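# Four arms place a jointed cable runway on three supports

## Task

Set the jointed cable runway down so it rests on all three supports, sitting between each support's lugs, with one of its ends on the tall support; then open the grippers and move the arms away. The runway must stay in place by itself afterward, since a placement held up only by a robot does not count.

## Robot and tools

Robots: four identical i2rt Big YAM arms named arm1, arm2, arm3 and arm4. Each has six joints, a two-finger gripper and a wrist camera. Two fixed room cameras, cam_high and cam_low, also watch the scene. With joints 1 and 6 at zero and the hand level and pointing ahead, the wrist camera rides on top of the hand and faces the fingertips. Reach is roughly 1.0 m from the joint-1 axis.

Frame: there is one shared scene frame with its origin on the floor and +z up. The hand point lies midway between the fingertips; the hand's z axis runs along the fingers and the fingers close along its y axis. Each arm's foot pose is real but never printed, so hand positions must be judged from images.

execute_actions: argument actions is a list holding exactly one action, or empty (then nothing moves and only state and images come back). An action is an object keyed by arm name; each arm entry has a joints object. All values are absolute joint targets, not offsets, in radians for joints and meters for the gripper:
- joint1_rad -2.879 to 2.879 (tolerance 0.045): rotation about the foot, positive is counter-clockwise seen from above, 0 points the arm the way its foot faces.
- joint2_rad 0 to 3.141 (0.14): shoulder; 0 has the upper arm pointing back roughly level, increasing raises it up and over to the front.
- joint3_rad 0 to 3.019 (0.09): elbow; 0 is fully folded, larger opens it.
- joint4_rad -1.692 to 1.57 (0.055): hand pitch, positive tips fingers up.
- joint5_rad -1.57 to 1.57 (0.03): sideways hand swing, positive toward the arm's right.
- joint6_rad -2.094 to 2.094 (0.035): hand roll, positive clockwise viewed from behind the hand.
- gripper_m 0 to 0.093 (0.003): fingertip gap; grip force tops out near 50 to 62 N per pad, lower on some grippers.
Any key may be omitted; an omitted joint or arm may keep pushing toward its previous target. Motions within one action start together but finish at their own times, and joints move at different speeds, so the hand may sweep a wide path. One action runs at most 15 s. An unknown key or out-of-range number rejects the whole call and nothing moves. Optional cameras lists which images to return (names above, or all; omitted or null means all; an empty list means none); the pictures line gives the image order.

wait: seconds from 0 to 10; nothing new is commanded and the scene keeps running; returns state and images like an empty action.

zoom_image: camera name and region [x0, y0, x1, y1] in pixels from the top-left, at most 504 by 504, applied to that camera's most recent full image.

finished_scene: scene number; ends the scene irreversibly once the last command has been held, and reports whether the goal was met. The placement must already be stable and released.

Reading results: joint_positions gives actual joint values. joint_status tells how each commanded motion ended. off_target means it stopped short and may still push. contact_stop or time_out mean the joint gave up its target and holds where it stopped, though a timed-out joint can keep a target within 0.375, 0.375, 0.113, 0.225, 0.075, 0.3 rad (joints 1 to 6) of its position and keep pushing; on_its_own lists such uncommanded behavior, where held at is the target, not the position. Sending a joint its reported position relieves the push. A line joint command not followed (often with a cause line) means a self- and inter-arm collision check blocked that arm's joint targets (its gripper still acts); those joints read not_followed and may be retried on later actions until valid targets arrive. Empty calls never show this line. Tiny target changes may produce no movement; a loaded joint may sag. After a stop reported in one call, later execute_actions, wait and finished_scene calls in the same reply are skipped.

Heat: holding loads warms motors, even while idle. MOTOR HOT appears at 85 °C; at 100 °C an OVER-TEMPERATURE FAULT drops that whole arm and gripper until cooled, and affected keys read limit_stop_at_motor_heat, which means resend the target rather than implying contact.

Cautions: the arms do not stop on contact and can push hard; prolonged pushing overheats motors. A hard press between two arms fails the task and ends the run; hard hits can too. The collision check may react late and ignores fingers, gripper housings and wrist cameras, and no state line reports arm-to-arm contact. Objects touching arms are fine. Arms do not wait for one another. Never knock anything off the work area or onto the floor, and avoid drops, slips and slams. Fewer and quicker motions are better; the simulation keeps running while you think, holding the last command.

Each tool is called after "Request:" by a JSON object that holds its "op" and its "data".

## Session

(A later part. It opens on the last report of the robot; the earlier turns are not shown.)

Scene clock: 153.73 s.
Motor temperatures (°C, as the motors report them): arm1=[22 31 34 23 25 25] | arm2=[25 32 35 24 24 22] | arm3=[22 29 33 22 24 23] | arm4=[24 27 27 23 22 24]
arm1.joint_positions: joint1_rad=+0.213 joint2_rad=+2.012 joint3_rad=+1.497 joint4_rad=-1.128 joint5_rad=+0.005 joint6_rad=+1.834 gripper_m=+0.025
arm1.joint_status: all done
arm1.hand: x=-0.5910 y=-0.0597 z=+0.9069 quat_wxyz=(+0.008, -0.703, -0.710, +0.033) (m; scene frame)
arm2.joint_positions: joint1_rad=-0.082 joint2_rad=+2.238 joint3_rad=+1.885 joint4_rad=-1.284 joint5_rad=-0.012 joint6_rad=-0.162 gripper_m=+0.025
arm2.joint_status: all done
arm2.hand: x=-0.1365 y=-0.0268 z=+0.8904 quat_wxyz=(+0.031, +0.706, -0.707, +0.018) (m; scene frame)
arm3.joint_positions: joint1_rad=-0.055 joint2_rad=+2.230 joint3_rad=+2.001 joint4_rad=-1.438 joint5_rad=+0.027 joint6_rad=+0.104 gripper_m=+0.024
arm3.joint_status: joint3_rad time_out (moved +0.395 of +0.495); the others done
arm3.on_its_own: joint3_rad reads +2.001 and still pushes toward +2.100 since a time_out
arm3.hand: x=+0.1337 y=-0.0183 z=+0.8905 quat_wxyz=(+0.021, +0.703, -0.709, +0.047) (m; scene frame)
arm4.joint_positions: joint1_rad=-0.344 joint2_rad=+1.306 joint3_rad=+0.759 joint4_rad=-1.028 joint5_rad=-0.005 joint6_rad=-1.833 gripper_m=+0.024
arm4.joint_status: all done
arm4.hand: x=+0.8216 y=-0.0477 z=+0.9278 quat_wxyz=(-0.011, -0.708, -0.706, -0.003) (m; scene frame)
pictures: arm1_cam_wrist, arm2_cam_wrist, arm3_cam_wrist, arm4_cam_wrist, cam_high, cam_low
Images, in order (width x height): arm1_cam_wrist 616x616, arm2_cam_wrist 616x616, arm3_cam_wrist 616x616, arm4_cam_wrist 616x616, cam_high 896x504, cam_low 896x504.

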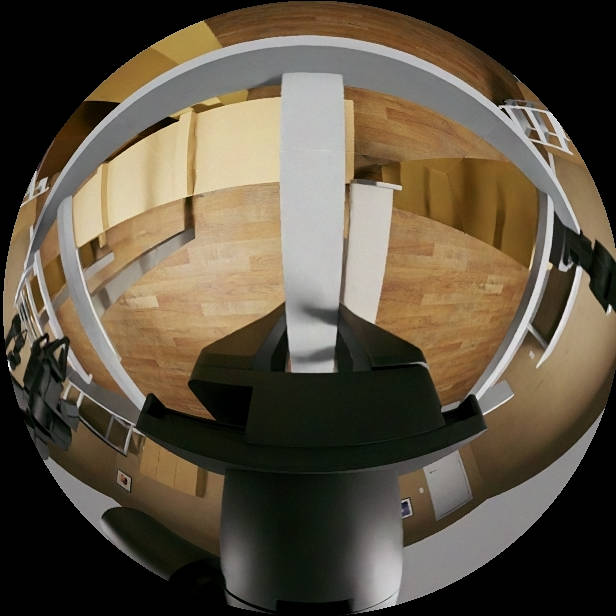

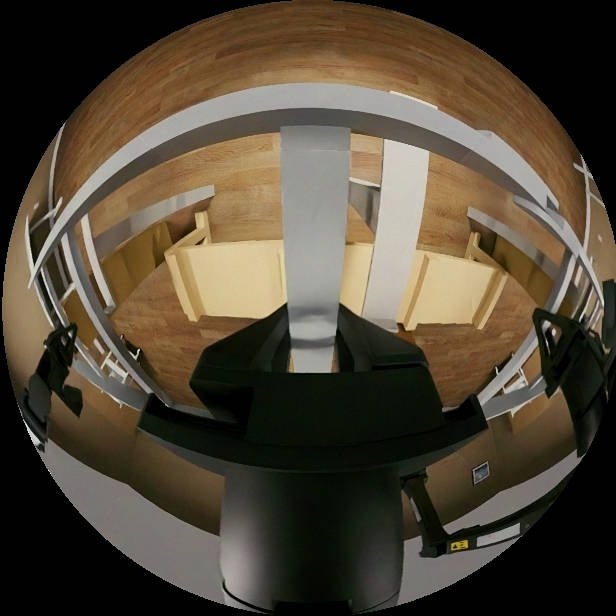

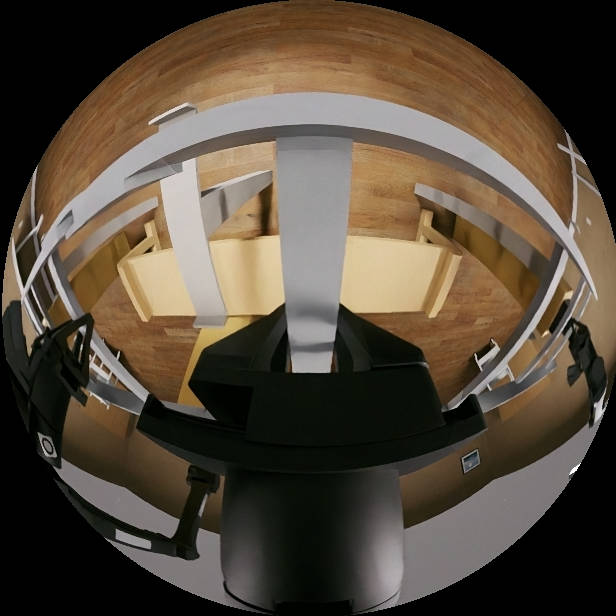

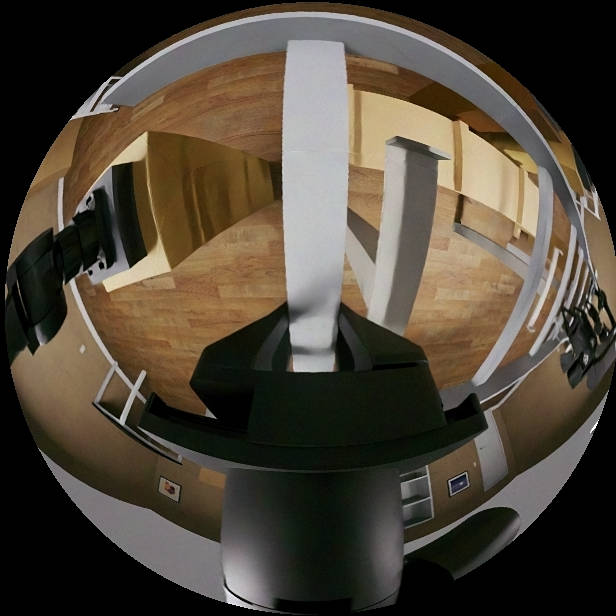

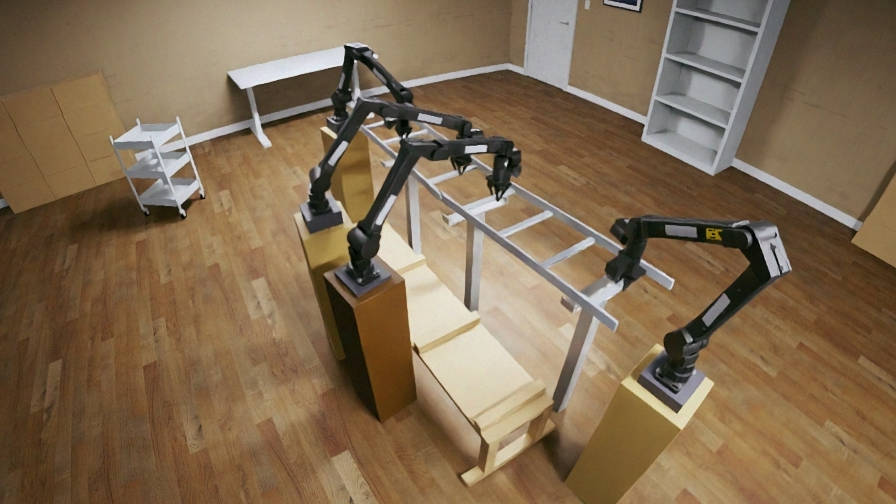

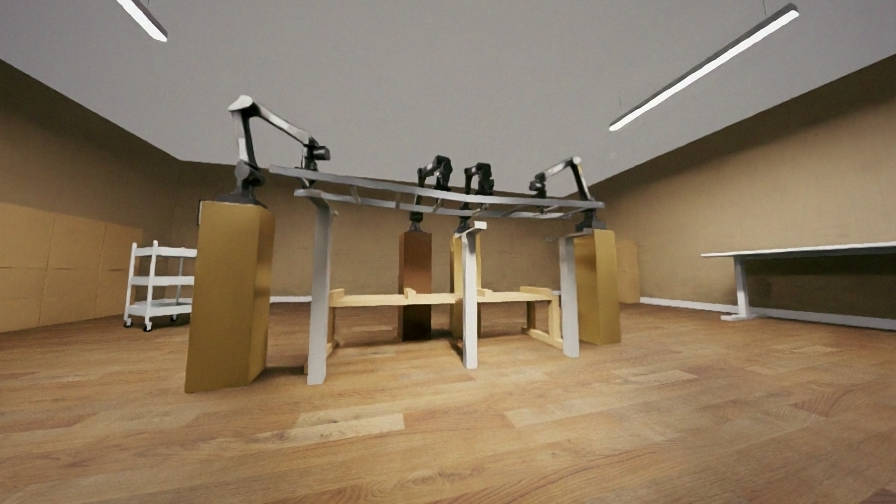

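Request:
{"op": "execute_actions", "data": {"actions": [{"arm1":{"joints":{"joint1_rad":0.33,"joint6_rad":1.95,"joint2_rad":2.02,"joint4_rad":-1.07}},"arm2":{"joints":{"joint2_rad":2.36,"joint3_rad":2.17,"joint4_rad":-1.3}},"arm3":{"joints":{"joint2_rad":2.38,"joint3_rad":2.29,"joint4_rad":-1.44}},"arm4":{"joints":{"joint1_rad":-0.51,"joint6_rad":-2.0,"joint2_rad":1.35,"joint4_rad":-0.99}}}]}}

Scene clock: 162.10 s.
Motor temperatures (°C, as the motors report them): arm1=[22 31 34 23 25 25] | arm2=[25 34 37 24 23 22] | arm3=[22 30 35 22 25 23] | arm4=[24 27 28 23 22 24]
arm1.joint_positions: joint1_rad=+0.287 joint2_rad=+2.159 joint3_rad=+1.508 joint4_rad=-0.984 joint5_rad=+0.008 joint6_rad=+1.909 gripper_m=+0.025
arm1.joint_status: joint4_rad time_out (moved +0.144 of +0.058); joint6_rad time_out (moved +0.075 of +0.116); the others done
arm1.on_its_own: joint4_rad reads -0.984 and still pushes toward -1.070 since a time_out; joint6_rad reads +1.909 and still pushes toward +1.950 since a time_out
arm1.hand: x=-0.5868 y=-0.0154 z=+0.8270 quat_wxyz=(+0.002, -0.703, -0.710, +0.031) (m; scene frame)
arm2.joint_positions: joint1_rad=-0.077 joint2_rad=+2.462 joint3_rad=+2.083 joint4_rad=-1.265 joint5_rad=-0.009 joint6_rad=-0.156 gripper_m=+0.025
arm2.joint_status: all done
arm2.hand: x=-0.1316 y=+0.0173 z=+0.8109 quat_wxyz=(+0.033, +0.706, -0.707, +0.021) (m; scene frame)
arm3.joint_positions: joint1_rad=-0.062 joint2_rad=+2.448 joint3_rad=+2.205 joint4_rad=-1.439 joint5_rad=+0.047 joint6_rad=+0.097 gripper_m=+0.024
arm3.joint_status: all done
arm3.hand: x=+0.1381 y=+0.0258 z=+0.8177 quat_wxyz=(+0.019, +0.703, -0.709, +0.060) (m; scene frame)
arm4.joint_positions: joint1_rad=-0.479 joint2_rad=+1.431 joint3_rad=+0.761 joint4_rad=-0.937 joint5_rad=-0.008 joint6_rad=-1.971 gripper_m=+0.024
arm4.joint_status: all done
arm4.hand: x=+0.8234 y=-0.0032 z=+0.8905 quat_wxyz=(-0.026, -0.707, -0.707, -0.007) (m; scene frame)
pictures: arm1_cam_wrist, arm2_cam_wrist, arm3_cam_wrist, arm4_cam_wrist, cam_high, cam_low
Images, in order (width x height): arm1_cam_wrist 616x616, arm2_cam_wrist 616x616, arm3_cam_wrist 616x616, arm4_cam_wrist 616x616, cam_high 896x504, cam_low 896x504.

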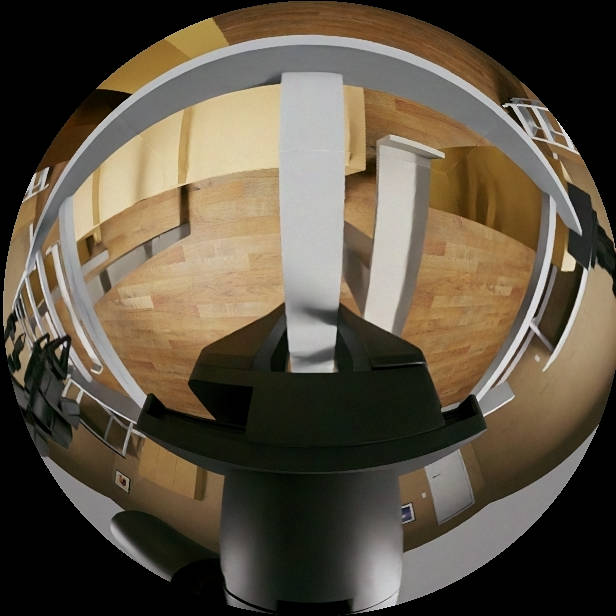

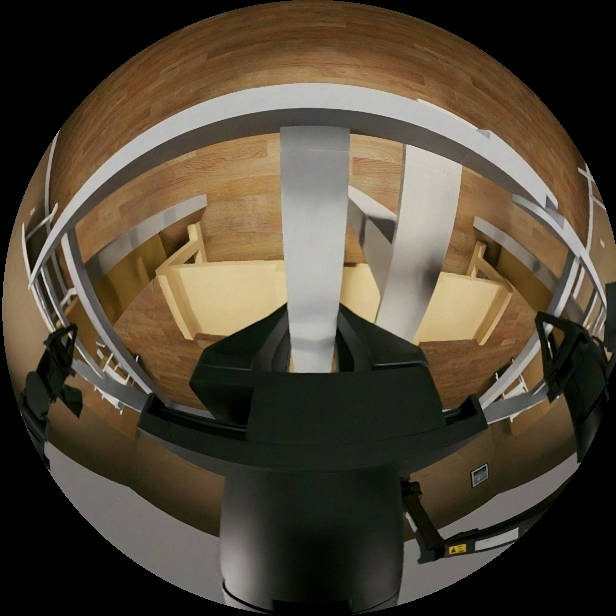

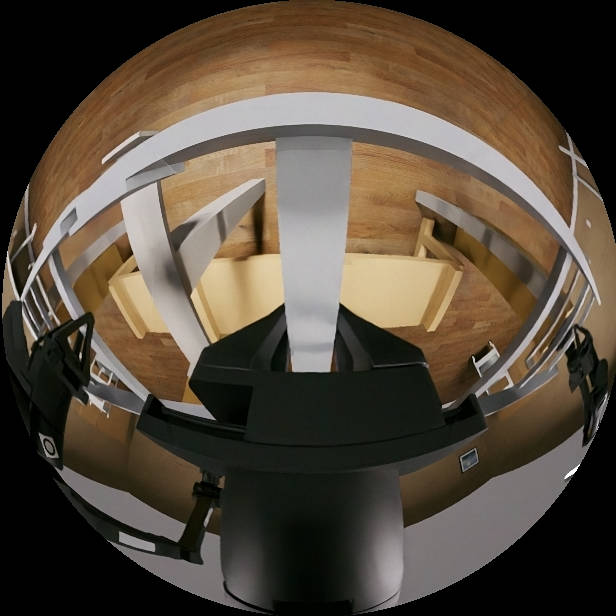

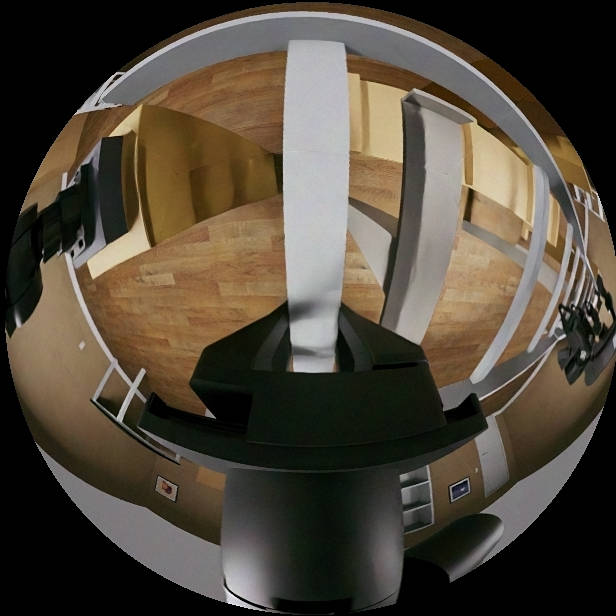

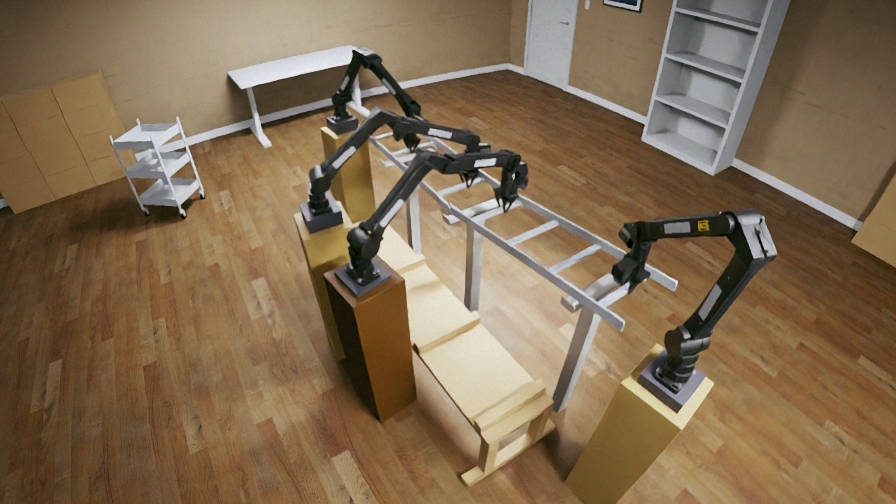

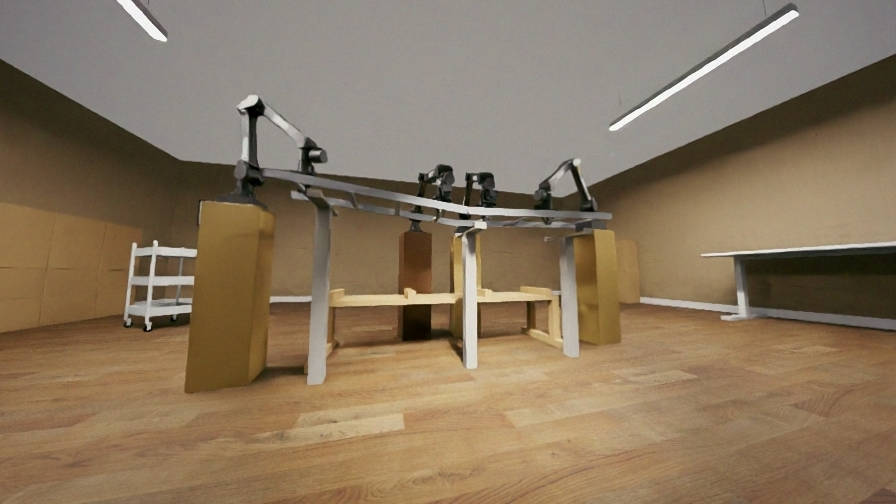

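Request:
{"op": "execute_actions", "data": {"actions": [{"arm1":{"joints":{"joint1_rad":0.37,"joint6_rad":1.97,"joint2_rad":2.18,"joint4_rad":-0.9}},"arm2":{"joints":{"joint2_rad":2.44,"joint4_rad":-1.22}},"arm3":{"joints":{"joint2_rad":2.45,"joint4_rad":-1.38}},"arm4":{"joints":{"joint1_rad":-0.56,"joint6_rad":-2.04,"joint2_rad":1.47,"joint4_rad":-0.87}}}]}}

Scene clock: 169.23 s.
Motor temperatures (°C, as the motors report them): arm1=[22 32 33 23 25 25] | arm2=[25 36 39 24 23 22] | arm3=[22 31 36 22 26 23] | arm4=[24 27 28 23 22 24]
arm1.joint_positions: joint1_rad=+0.306 joint2_rad=+2.284 joint3_rad=+1.508 joint4_rad=-0.851 joint5_rad=+0.027 joint6_rad=+1.925 gripper_m=+0.025
arm1.joint_status: joint1_rad time_out (moved +0.018 of +0.083); joint6_rad time_out (moved +0.016 of +0.061); the others done
arm1.on_its_own: joint1_rad reads +0.306 and still pushes toward +0.370 since a time_out; joint6_rad reads +1.925 and still pushes toward +1.970 since a time_out
arm1.hand: x=-0.5857 y=-0.0083 z=+0.7553 quat_wxyz=(-0.008, -0.702, -0.712, +0.032) (m; scene frame)
arm2.joint_positions: joint1_rad=-0.072 joint2_rad=+2.546 joint3_rad=+2.098 joint4_rad=-1.173 joint5_rad=+0.008 joint6_rad=-0.154 gripper_m=+0.025
arm2.joint_status: all done
arm2.hand: x=-0.1310 y=+0.0262 z=+0.7572 quat_wxyz=(+0.018, +0.708, -0.706, +0.022) (m; scene frame)
arm3.joint_positions: joint1_rad=-0.063 joint2_rad=+2.522 joint3_rad=+2.221 joint4_rad=-1.366 joint5_rad=+0.050 joint6_rad=+0.093 gripper_m=+0.024
arm3.joint_status: all done
arm3.hand: x=+0.1384 y=+0.0365 z=+0.7707 quat_wxyz=(+0.014, +0.704, -0.708, +0.055) (m; scene frame)
arm4.joint_positions: joint1_rad=-0.522 joint2_rad=+1.546 joint3_rad=+0.761 joint4_rad=-0.851 joint5_rad=-0.013 joint6_rad=-2.018 gripper_m=+0.024
arm4.joint_status: all done
arm4.hand: x=+0.8225 y=+0.0119 z=+0.8540 quat_wxyz=(-0.041, -0.705, -0.708, -0.009) (m; scene frame)
pictures: arm1_cam_wrist, arm2_cam_wrist, arm3_cam_wrist, arm4_cam_wrist, cam_high, cam_low
Images, in order (width x height): arm1_cam_wrist 616x616, arm2_cam_wrist 616x616, arm3_cam_wrist 616x616, arm4_cam_wrist 616x616, cam_high 896x504, cam_low 896x504.

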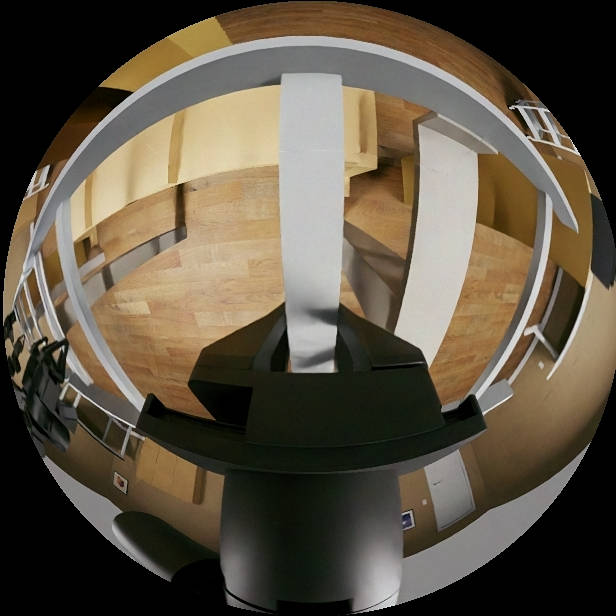

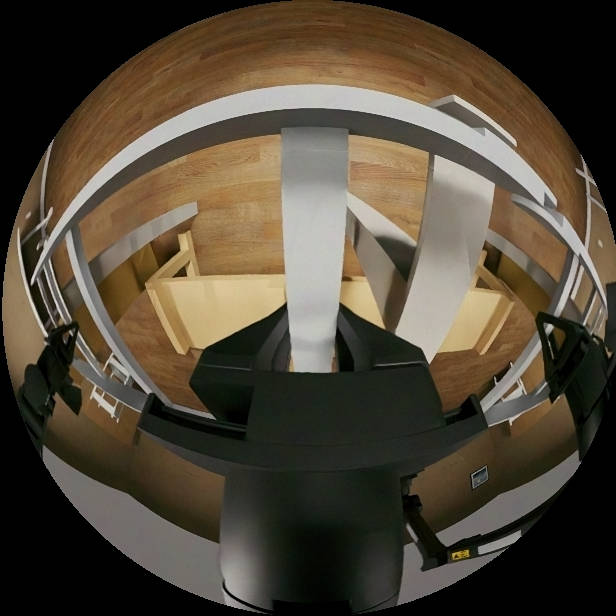

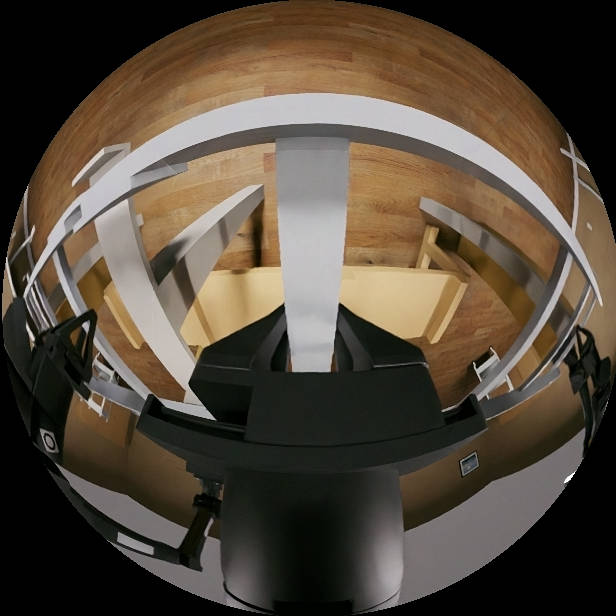

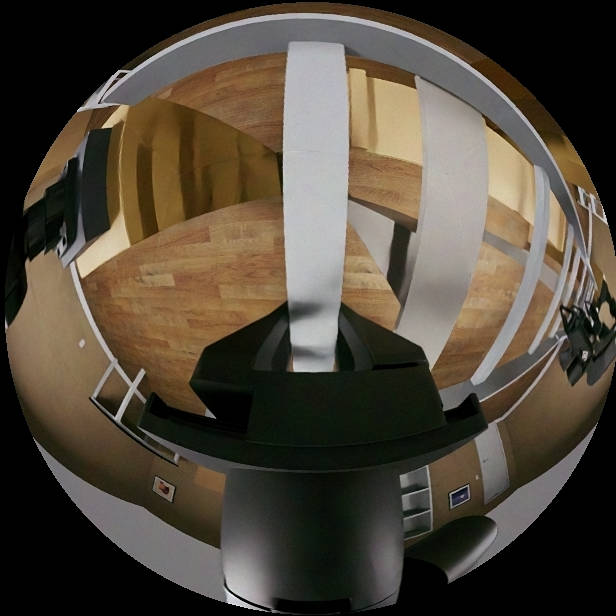

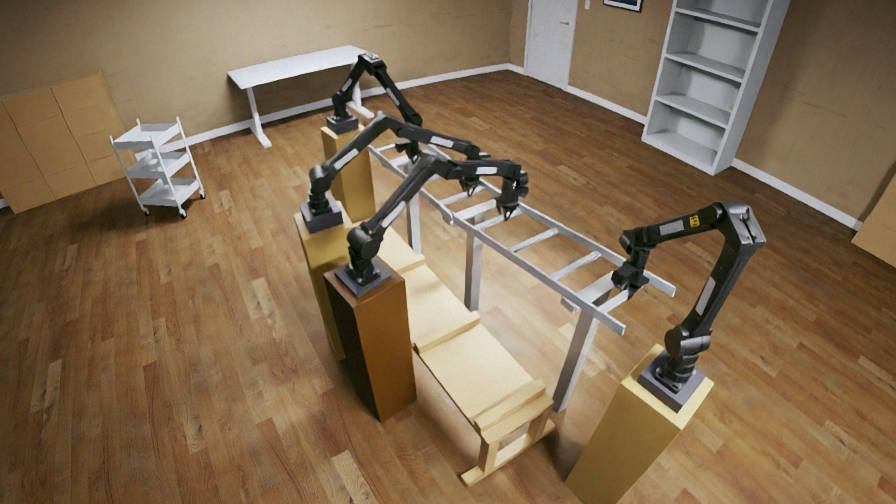

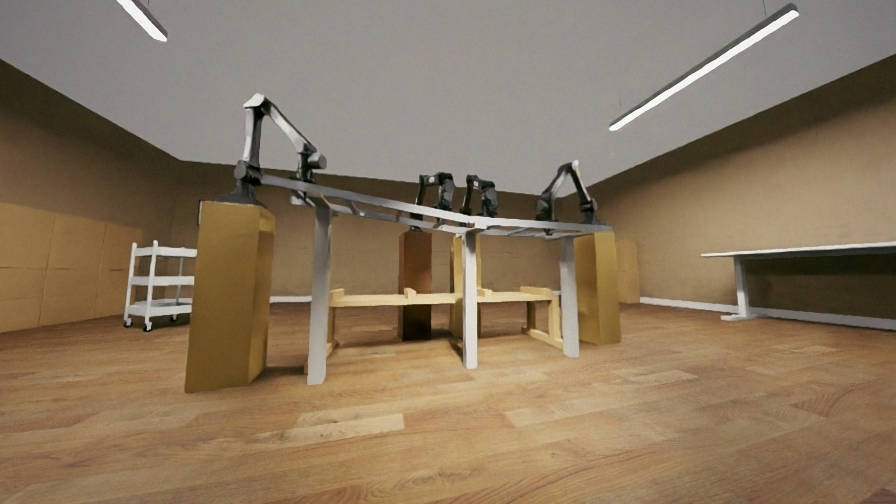

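Request:
{"op": "execute_actions", "data": {"actions": [{"arm1":{"joints":{"joint1_rad":0.45,"joint6_rad":2.0,"joint3_rad":1.6}},"arm2":{"joints":{"joint2_rad":2.48,"joint3_rad":2.27}}}], "cameras": ["arm1_cam_wrist","arm3_cam_wrist","arm4_cam_wrist"]}}

Scene clock: 177.50 s.
Motor temperatures (°C, as the motors report them): arm1=[22 33 33 23 25 25] | arm2=[25 38 39 24 23 22] | arm3=[22 32 36 22 28 23] | arm4=[24 27 28 23 22 24]
arm1.joint_positions: joint1_rad=+0.354 joint2_rad=+2.284 joint3_rad=+1.529 joint4_rad=-0.851 joint5_rad=+0.027 joint6_rad=+1.982 gripper_m=+0.025
arm1.joint_status: joint1_rad time_out (moved +0.049 of +0.144); the others done
arm1.on_its_own: joint1_rad reads +0.354 and still pushes toward +0.450 since a time_out
arm1.hand: x=-0.5865 y=+0.0222 z=+0.7605 quat_wxyz=(-0.014, -0.705, -0.708, +0.022) (m; scene frame)
arm2.joint_positions: joint1_rad=-0.069 joint2_rad=+2.569 joint3_rad=+2.173 joint4_rad=-1.185 joint5_rad=+0.004 joint6_rad=-0.137 gripper_m=+0.025
arm2.joint_status: joint3_rad time_out (moved +0.075 of +0.172); the others done
arm2.on_its_own: joint3_rad reads +2.173 and still pushes toward +2.270 since a time_out
arm2.hand: x=-0.1307 y=+0.0479 z=+0.7667 quat_wxyz=(+0.004, +0.703, -0.711, +0.008) (m; scene frame)
arm3.joint_positions: joint1_rad=-0.065 joint2_rad=+2.520 joint3_rad=+2.243 joint4_rad=-1.339 joint5_rad=+0.048 joint6_rad=+0.103 gripper_m=+0.024
arm3.joint_status: not commanded
arm3.hand: x=+0.1382 y=+0.0515 z=+0.7791 quat_wxyz=(-0.002, +0.700, -0.713, +0.034) (m; scene frame)
arm4.joint_positions: joint1_rad=-0.522 joint2_rad=+1.546 joint3_rad=+0.761 joint4_rad=-0.851 joint5_rad=-0.009 joint6_rad=-2.006 gripper_m=+0.024
arm4.joint_status: not commanded
arm4.hand: x=+0.8227 y=+0.0124 z=+0.8540 quat_wxyz=(-0.040, -0.710, -0.703, -0.011) (m; scene frame)
pictures: arm1_cam_wrist, arm3_cam_wrist, arm4_cam_wrist
Images, in order (width x height): arm1_cam_wrist 616x616, arm3_cam_wrist 616x616, arm4_cam_wrist 616x616.

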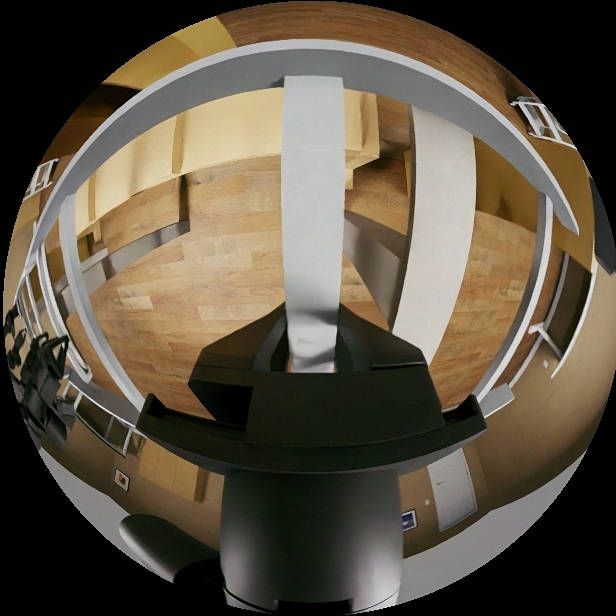

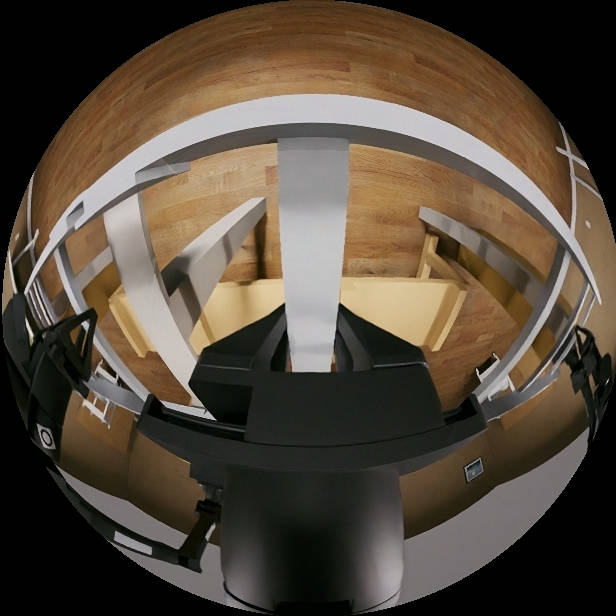

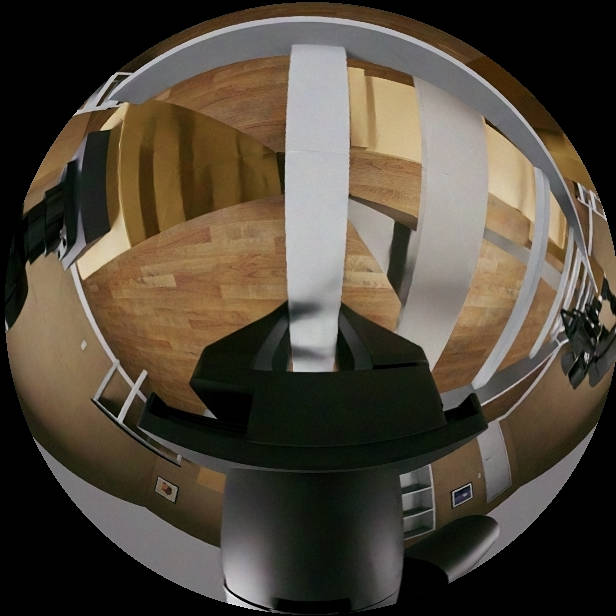

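Request:
{"op": "execute_actions", "data": {"actions": [{"arm1":{"joints":{"joint2_rad":2.27,"joint4_rad":-0.83,"joint1_rad":0.44}},"arm2":{"joints":{"joint2_rad":2.54,"joint3_rad":2.24,"joint4_rad":-1.17}},"arm3":{"joints":{"joint2_rad":2.5,"joint3_rad":2.25,"joint4_rad":-1.3}},"arm4":{"joints":{"joint2_rad":1.58,"joint4_rad":-0.78}}}]}}

Scene clock: 182.73 s.
Motor temperatures (°C, as the motors report them): arm1=[22 33 33 23 26 25] | arm2=[25 39 40 24 23 22] | arm3=[22 33 35 22 28 23] | arm4=[24 27 28 23 22 24]
arm1.joint_positions: joint1_rad=+0.357 joint2_rad=+2.339 joint3_rad=+1.537 joint4_rad=-0.812 joint5_rad=+0.031 joint6_rad=+1.985 gripper_m=+0.025
arm1.joint_status: joint1_rad time_out (moved +0.003 of +0.086); the others done
arm1.on_its_own: joint1_rad reads +0.357 and still pushes toward +0.440 since a time_out
arm1.hand: x=-0.5880 y=+0.0223 z=+0.7312 quat_wxyz=(-0.014, -0.705, -0.708, +0.026) (m; scene frame)
arm2.joint_positions: joint1_rad=-0.066 joint2_rad=+2.616 joint3_rad=+2.173 joint4_rad=-1.134 joint5_rad=+0.003 joint6_rad=-0.135 gripper_m=+0.025
arm2.joint_status: all done
arm2.hand: x=-0.1323 y=+0.0484 z=+0.7339 quat_wxyz=(+0.002, +0.703, -0.711, +0.006) (m; scene frame)
arm3.joint_positions: joint1_rad=-0.064 joint2_rad=+2.561 joint3_rad=+2.243 joint4_rad=-1.294 joint5_rad=+0.047 joint6_rad=+0.104 gripper_m=+0.024
arm3.joint_status: all done
arm3.hand: x=+0.1373 y=+0.0542 z=+0.7496 quat_wxyz=(-0.003, +0.700, -0.713, +0.032) (m; scene frame)
arm4.joint_positions: joint1_rad=-0.528 joint2_rad=+1.590 joint3_rad=+0.765 joint4_rad=-0.817 joint5_rad=-0.007 joint6_rad=-2.008 gripper_m=+0.024
arm4.joint_status: all done
arm4.hand: x=+0.8201 y=+0.0166 z=+0.8404 quat_wxyz=(-0.042, -0.711, -0.702, -0.013) (m; scene frame)
pictures: arm1_cam_wrist, arm2_cam_wrist, arm3_cam_wrist, arm4_cam_wrist, cam_high, cam_low
Images, in order (width x height): arm1_cam_wrist 616x616, arm2_cam_wrist 616x616, arm3_cam_wrist 616x616, arm4_cam_wrist 616x616, cam_high 896x504, cam_low 896x504.

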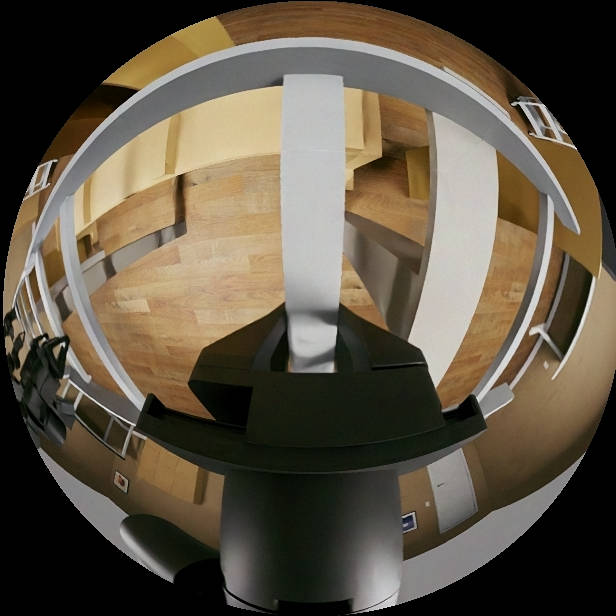

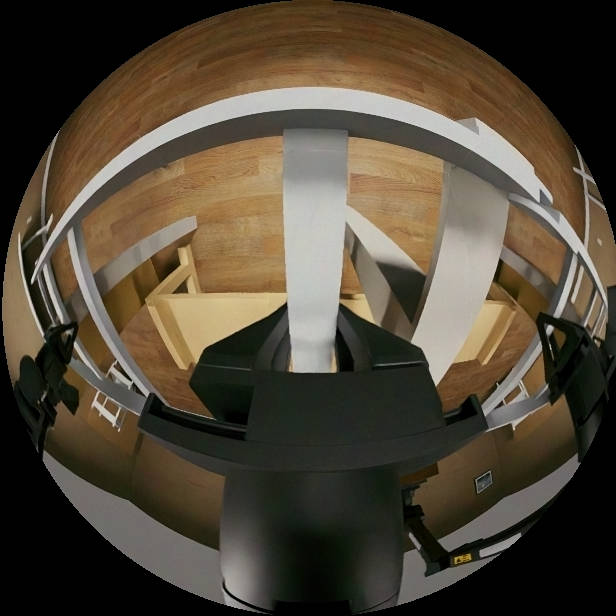

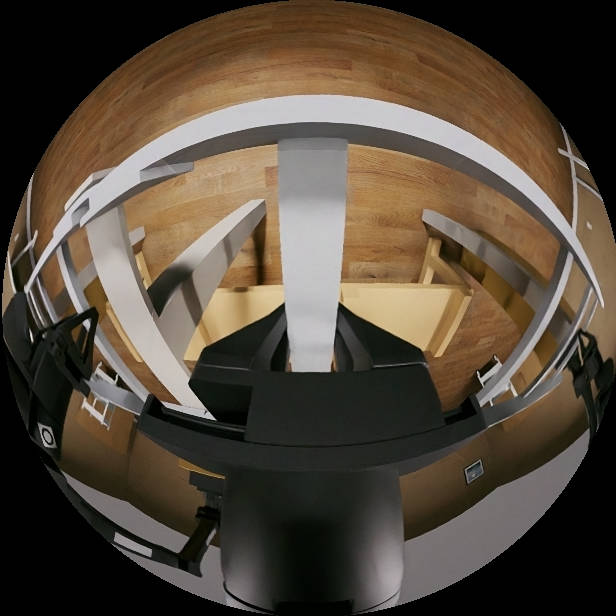

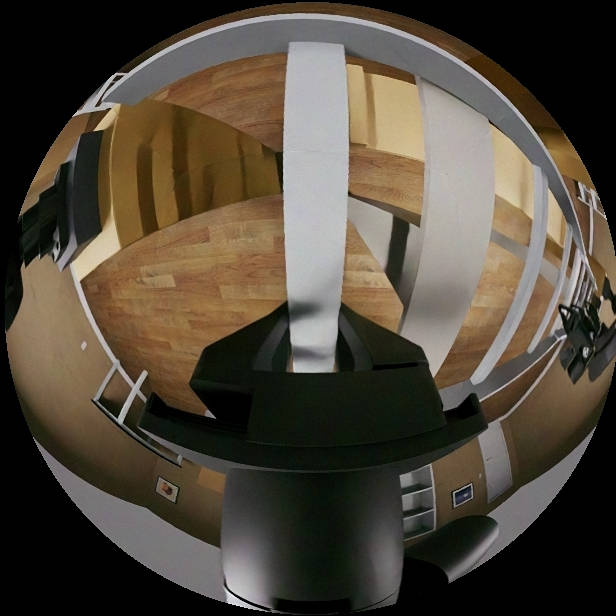

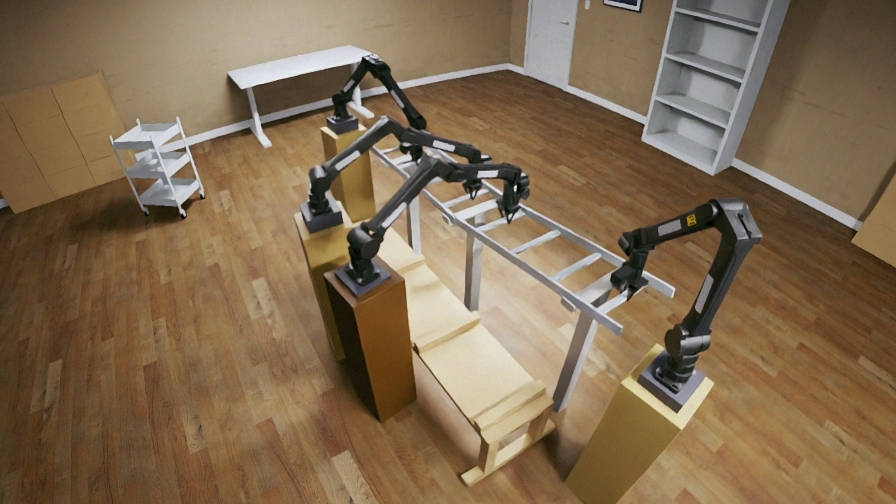

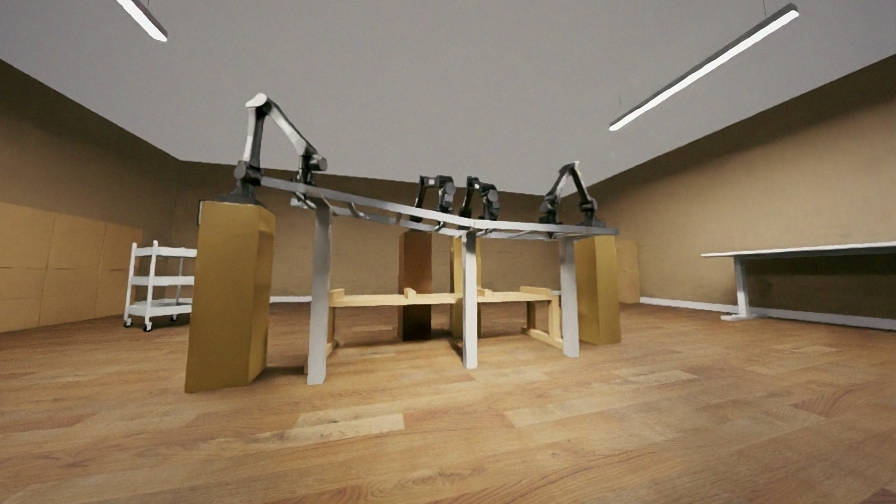

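Request:
{"op": "execute_actions", "data": {"actions": [{"arm4":{"joints":{"joint2_rad":1.5,"joint1_rad":-0.64,"joint6_rad":-2.09}}}], "cameras": []}}

Request:
{"op": "execute_actions", "data": {"actions": [{"arm1":{"joints":{"joint2_rad":2.33,"joint1_rad":0.38}},"arm2":{"joints":{"joint2_rad":2.58,"joint3_rad":2.22}},"arm3":{"joints":{"joint2_rad":2.55}},"arm4":{"joints":{"joint2_rad":1.64,"joint4_rad":-0.75}}}]}}

Scene clock: 190.03 s.
Motor temperatures (°C, as the motors report them): arm1=[22 33 33 23 26 25] | arm2=[25 39 40 24 23 22] | arm3=[22 33 33 22 29 23] | arm4=[24 27 28 23 22 24]
arm1.joint_positions: joint1_rad=+0.357 joint2_rad=+2.339 joint3_rad=+1.537 joint4_rad=-0.812 joint5_rad=+0.033 joint6_rad=+1.982 gripper_m=+0.025
arm1.joint_status: not commanded
arm1.on_its_own: joint1_rad reads +0.357 and still pushes toward +0.440 since a time_out
arm1.hand: x=-0.5877 y=+0.0221 z=+0.7313 quat_wxyz=(-0.015, -0.704, -0.709, +0.026) (m; scene frame)
arm2.joint_positions: joint1_rad=-0.066 joint2_rad=+2.616 joint3_rad=+2.176 joint4_rad=-1.132 joint5_rad=+0.003 joint6_rad=-0.137 gripper_m=+0.025
arm2.joint_status: not commanded
arm2.hand: x=-0.1321 y=+0.0497 z=+0.7347 quat_wxyz=(+0.000, +0.704, -0.711, +0.005) (m; scene frame)
arm3.joint_positions: joint1_rad=-0.064 joint2_rad=+2.560 joint3_rad=+2.243 joint4_rad=-1.285 joint5_rad=+0.048 joint6_rad=+0.103 gripper_m=+0.024
arm3.joint_status: not commanded
arm3.hand: x=+0.1372 y=+0.0564 z=+0.7498 quat_wxyz=(-0.007, +0.700, -0.713, +0.029) (m; scene frame)
arm4.joint_positions: joint1_rad=-0.554 joint2_rad=+1.587 joint3_rad=+0.765 joint4_rad=-0.808 joint5_rad=-0.024 joint6_rad=-2.039 gripper_m=+0.024
arm4.joint_status: joint1_rad time_out (moved -0.026 of -0.112); joint6_rad time_out (moved -0.031 of -0.082); the others done
joint sent to its limit — the command would take arm4.joint6_rad past its lower limit, so that joint was sent only as far as its limit.
arm4.on_its_own: joint1_rad reads -0.554 and still pushes toward -0.640 since a time_out; joint6_rad reads -2.039 and still pushes toward -2.080 since a time_out
arm4.hand: x=+0.8203 y=+0.0228 z=+0.8413 quat_wxyz=(-0.040, -0.709, -0.704, -0.002) (m; scene frame)
pictures: none
No camera images: the call's "cameras" was empty. Leave "cameras" out to get every camera's image.

not run: a stop came earlier in this reply.


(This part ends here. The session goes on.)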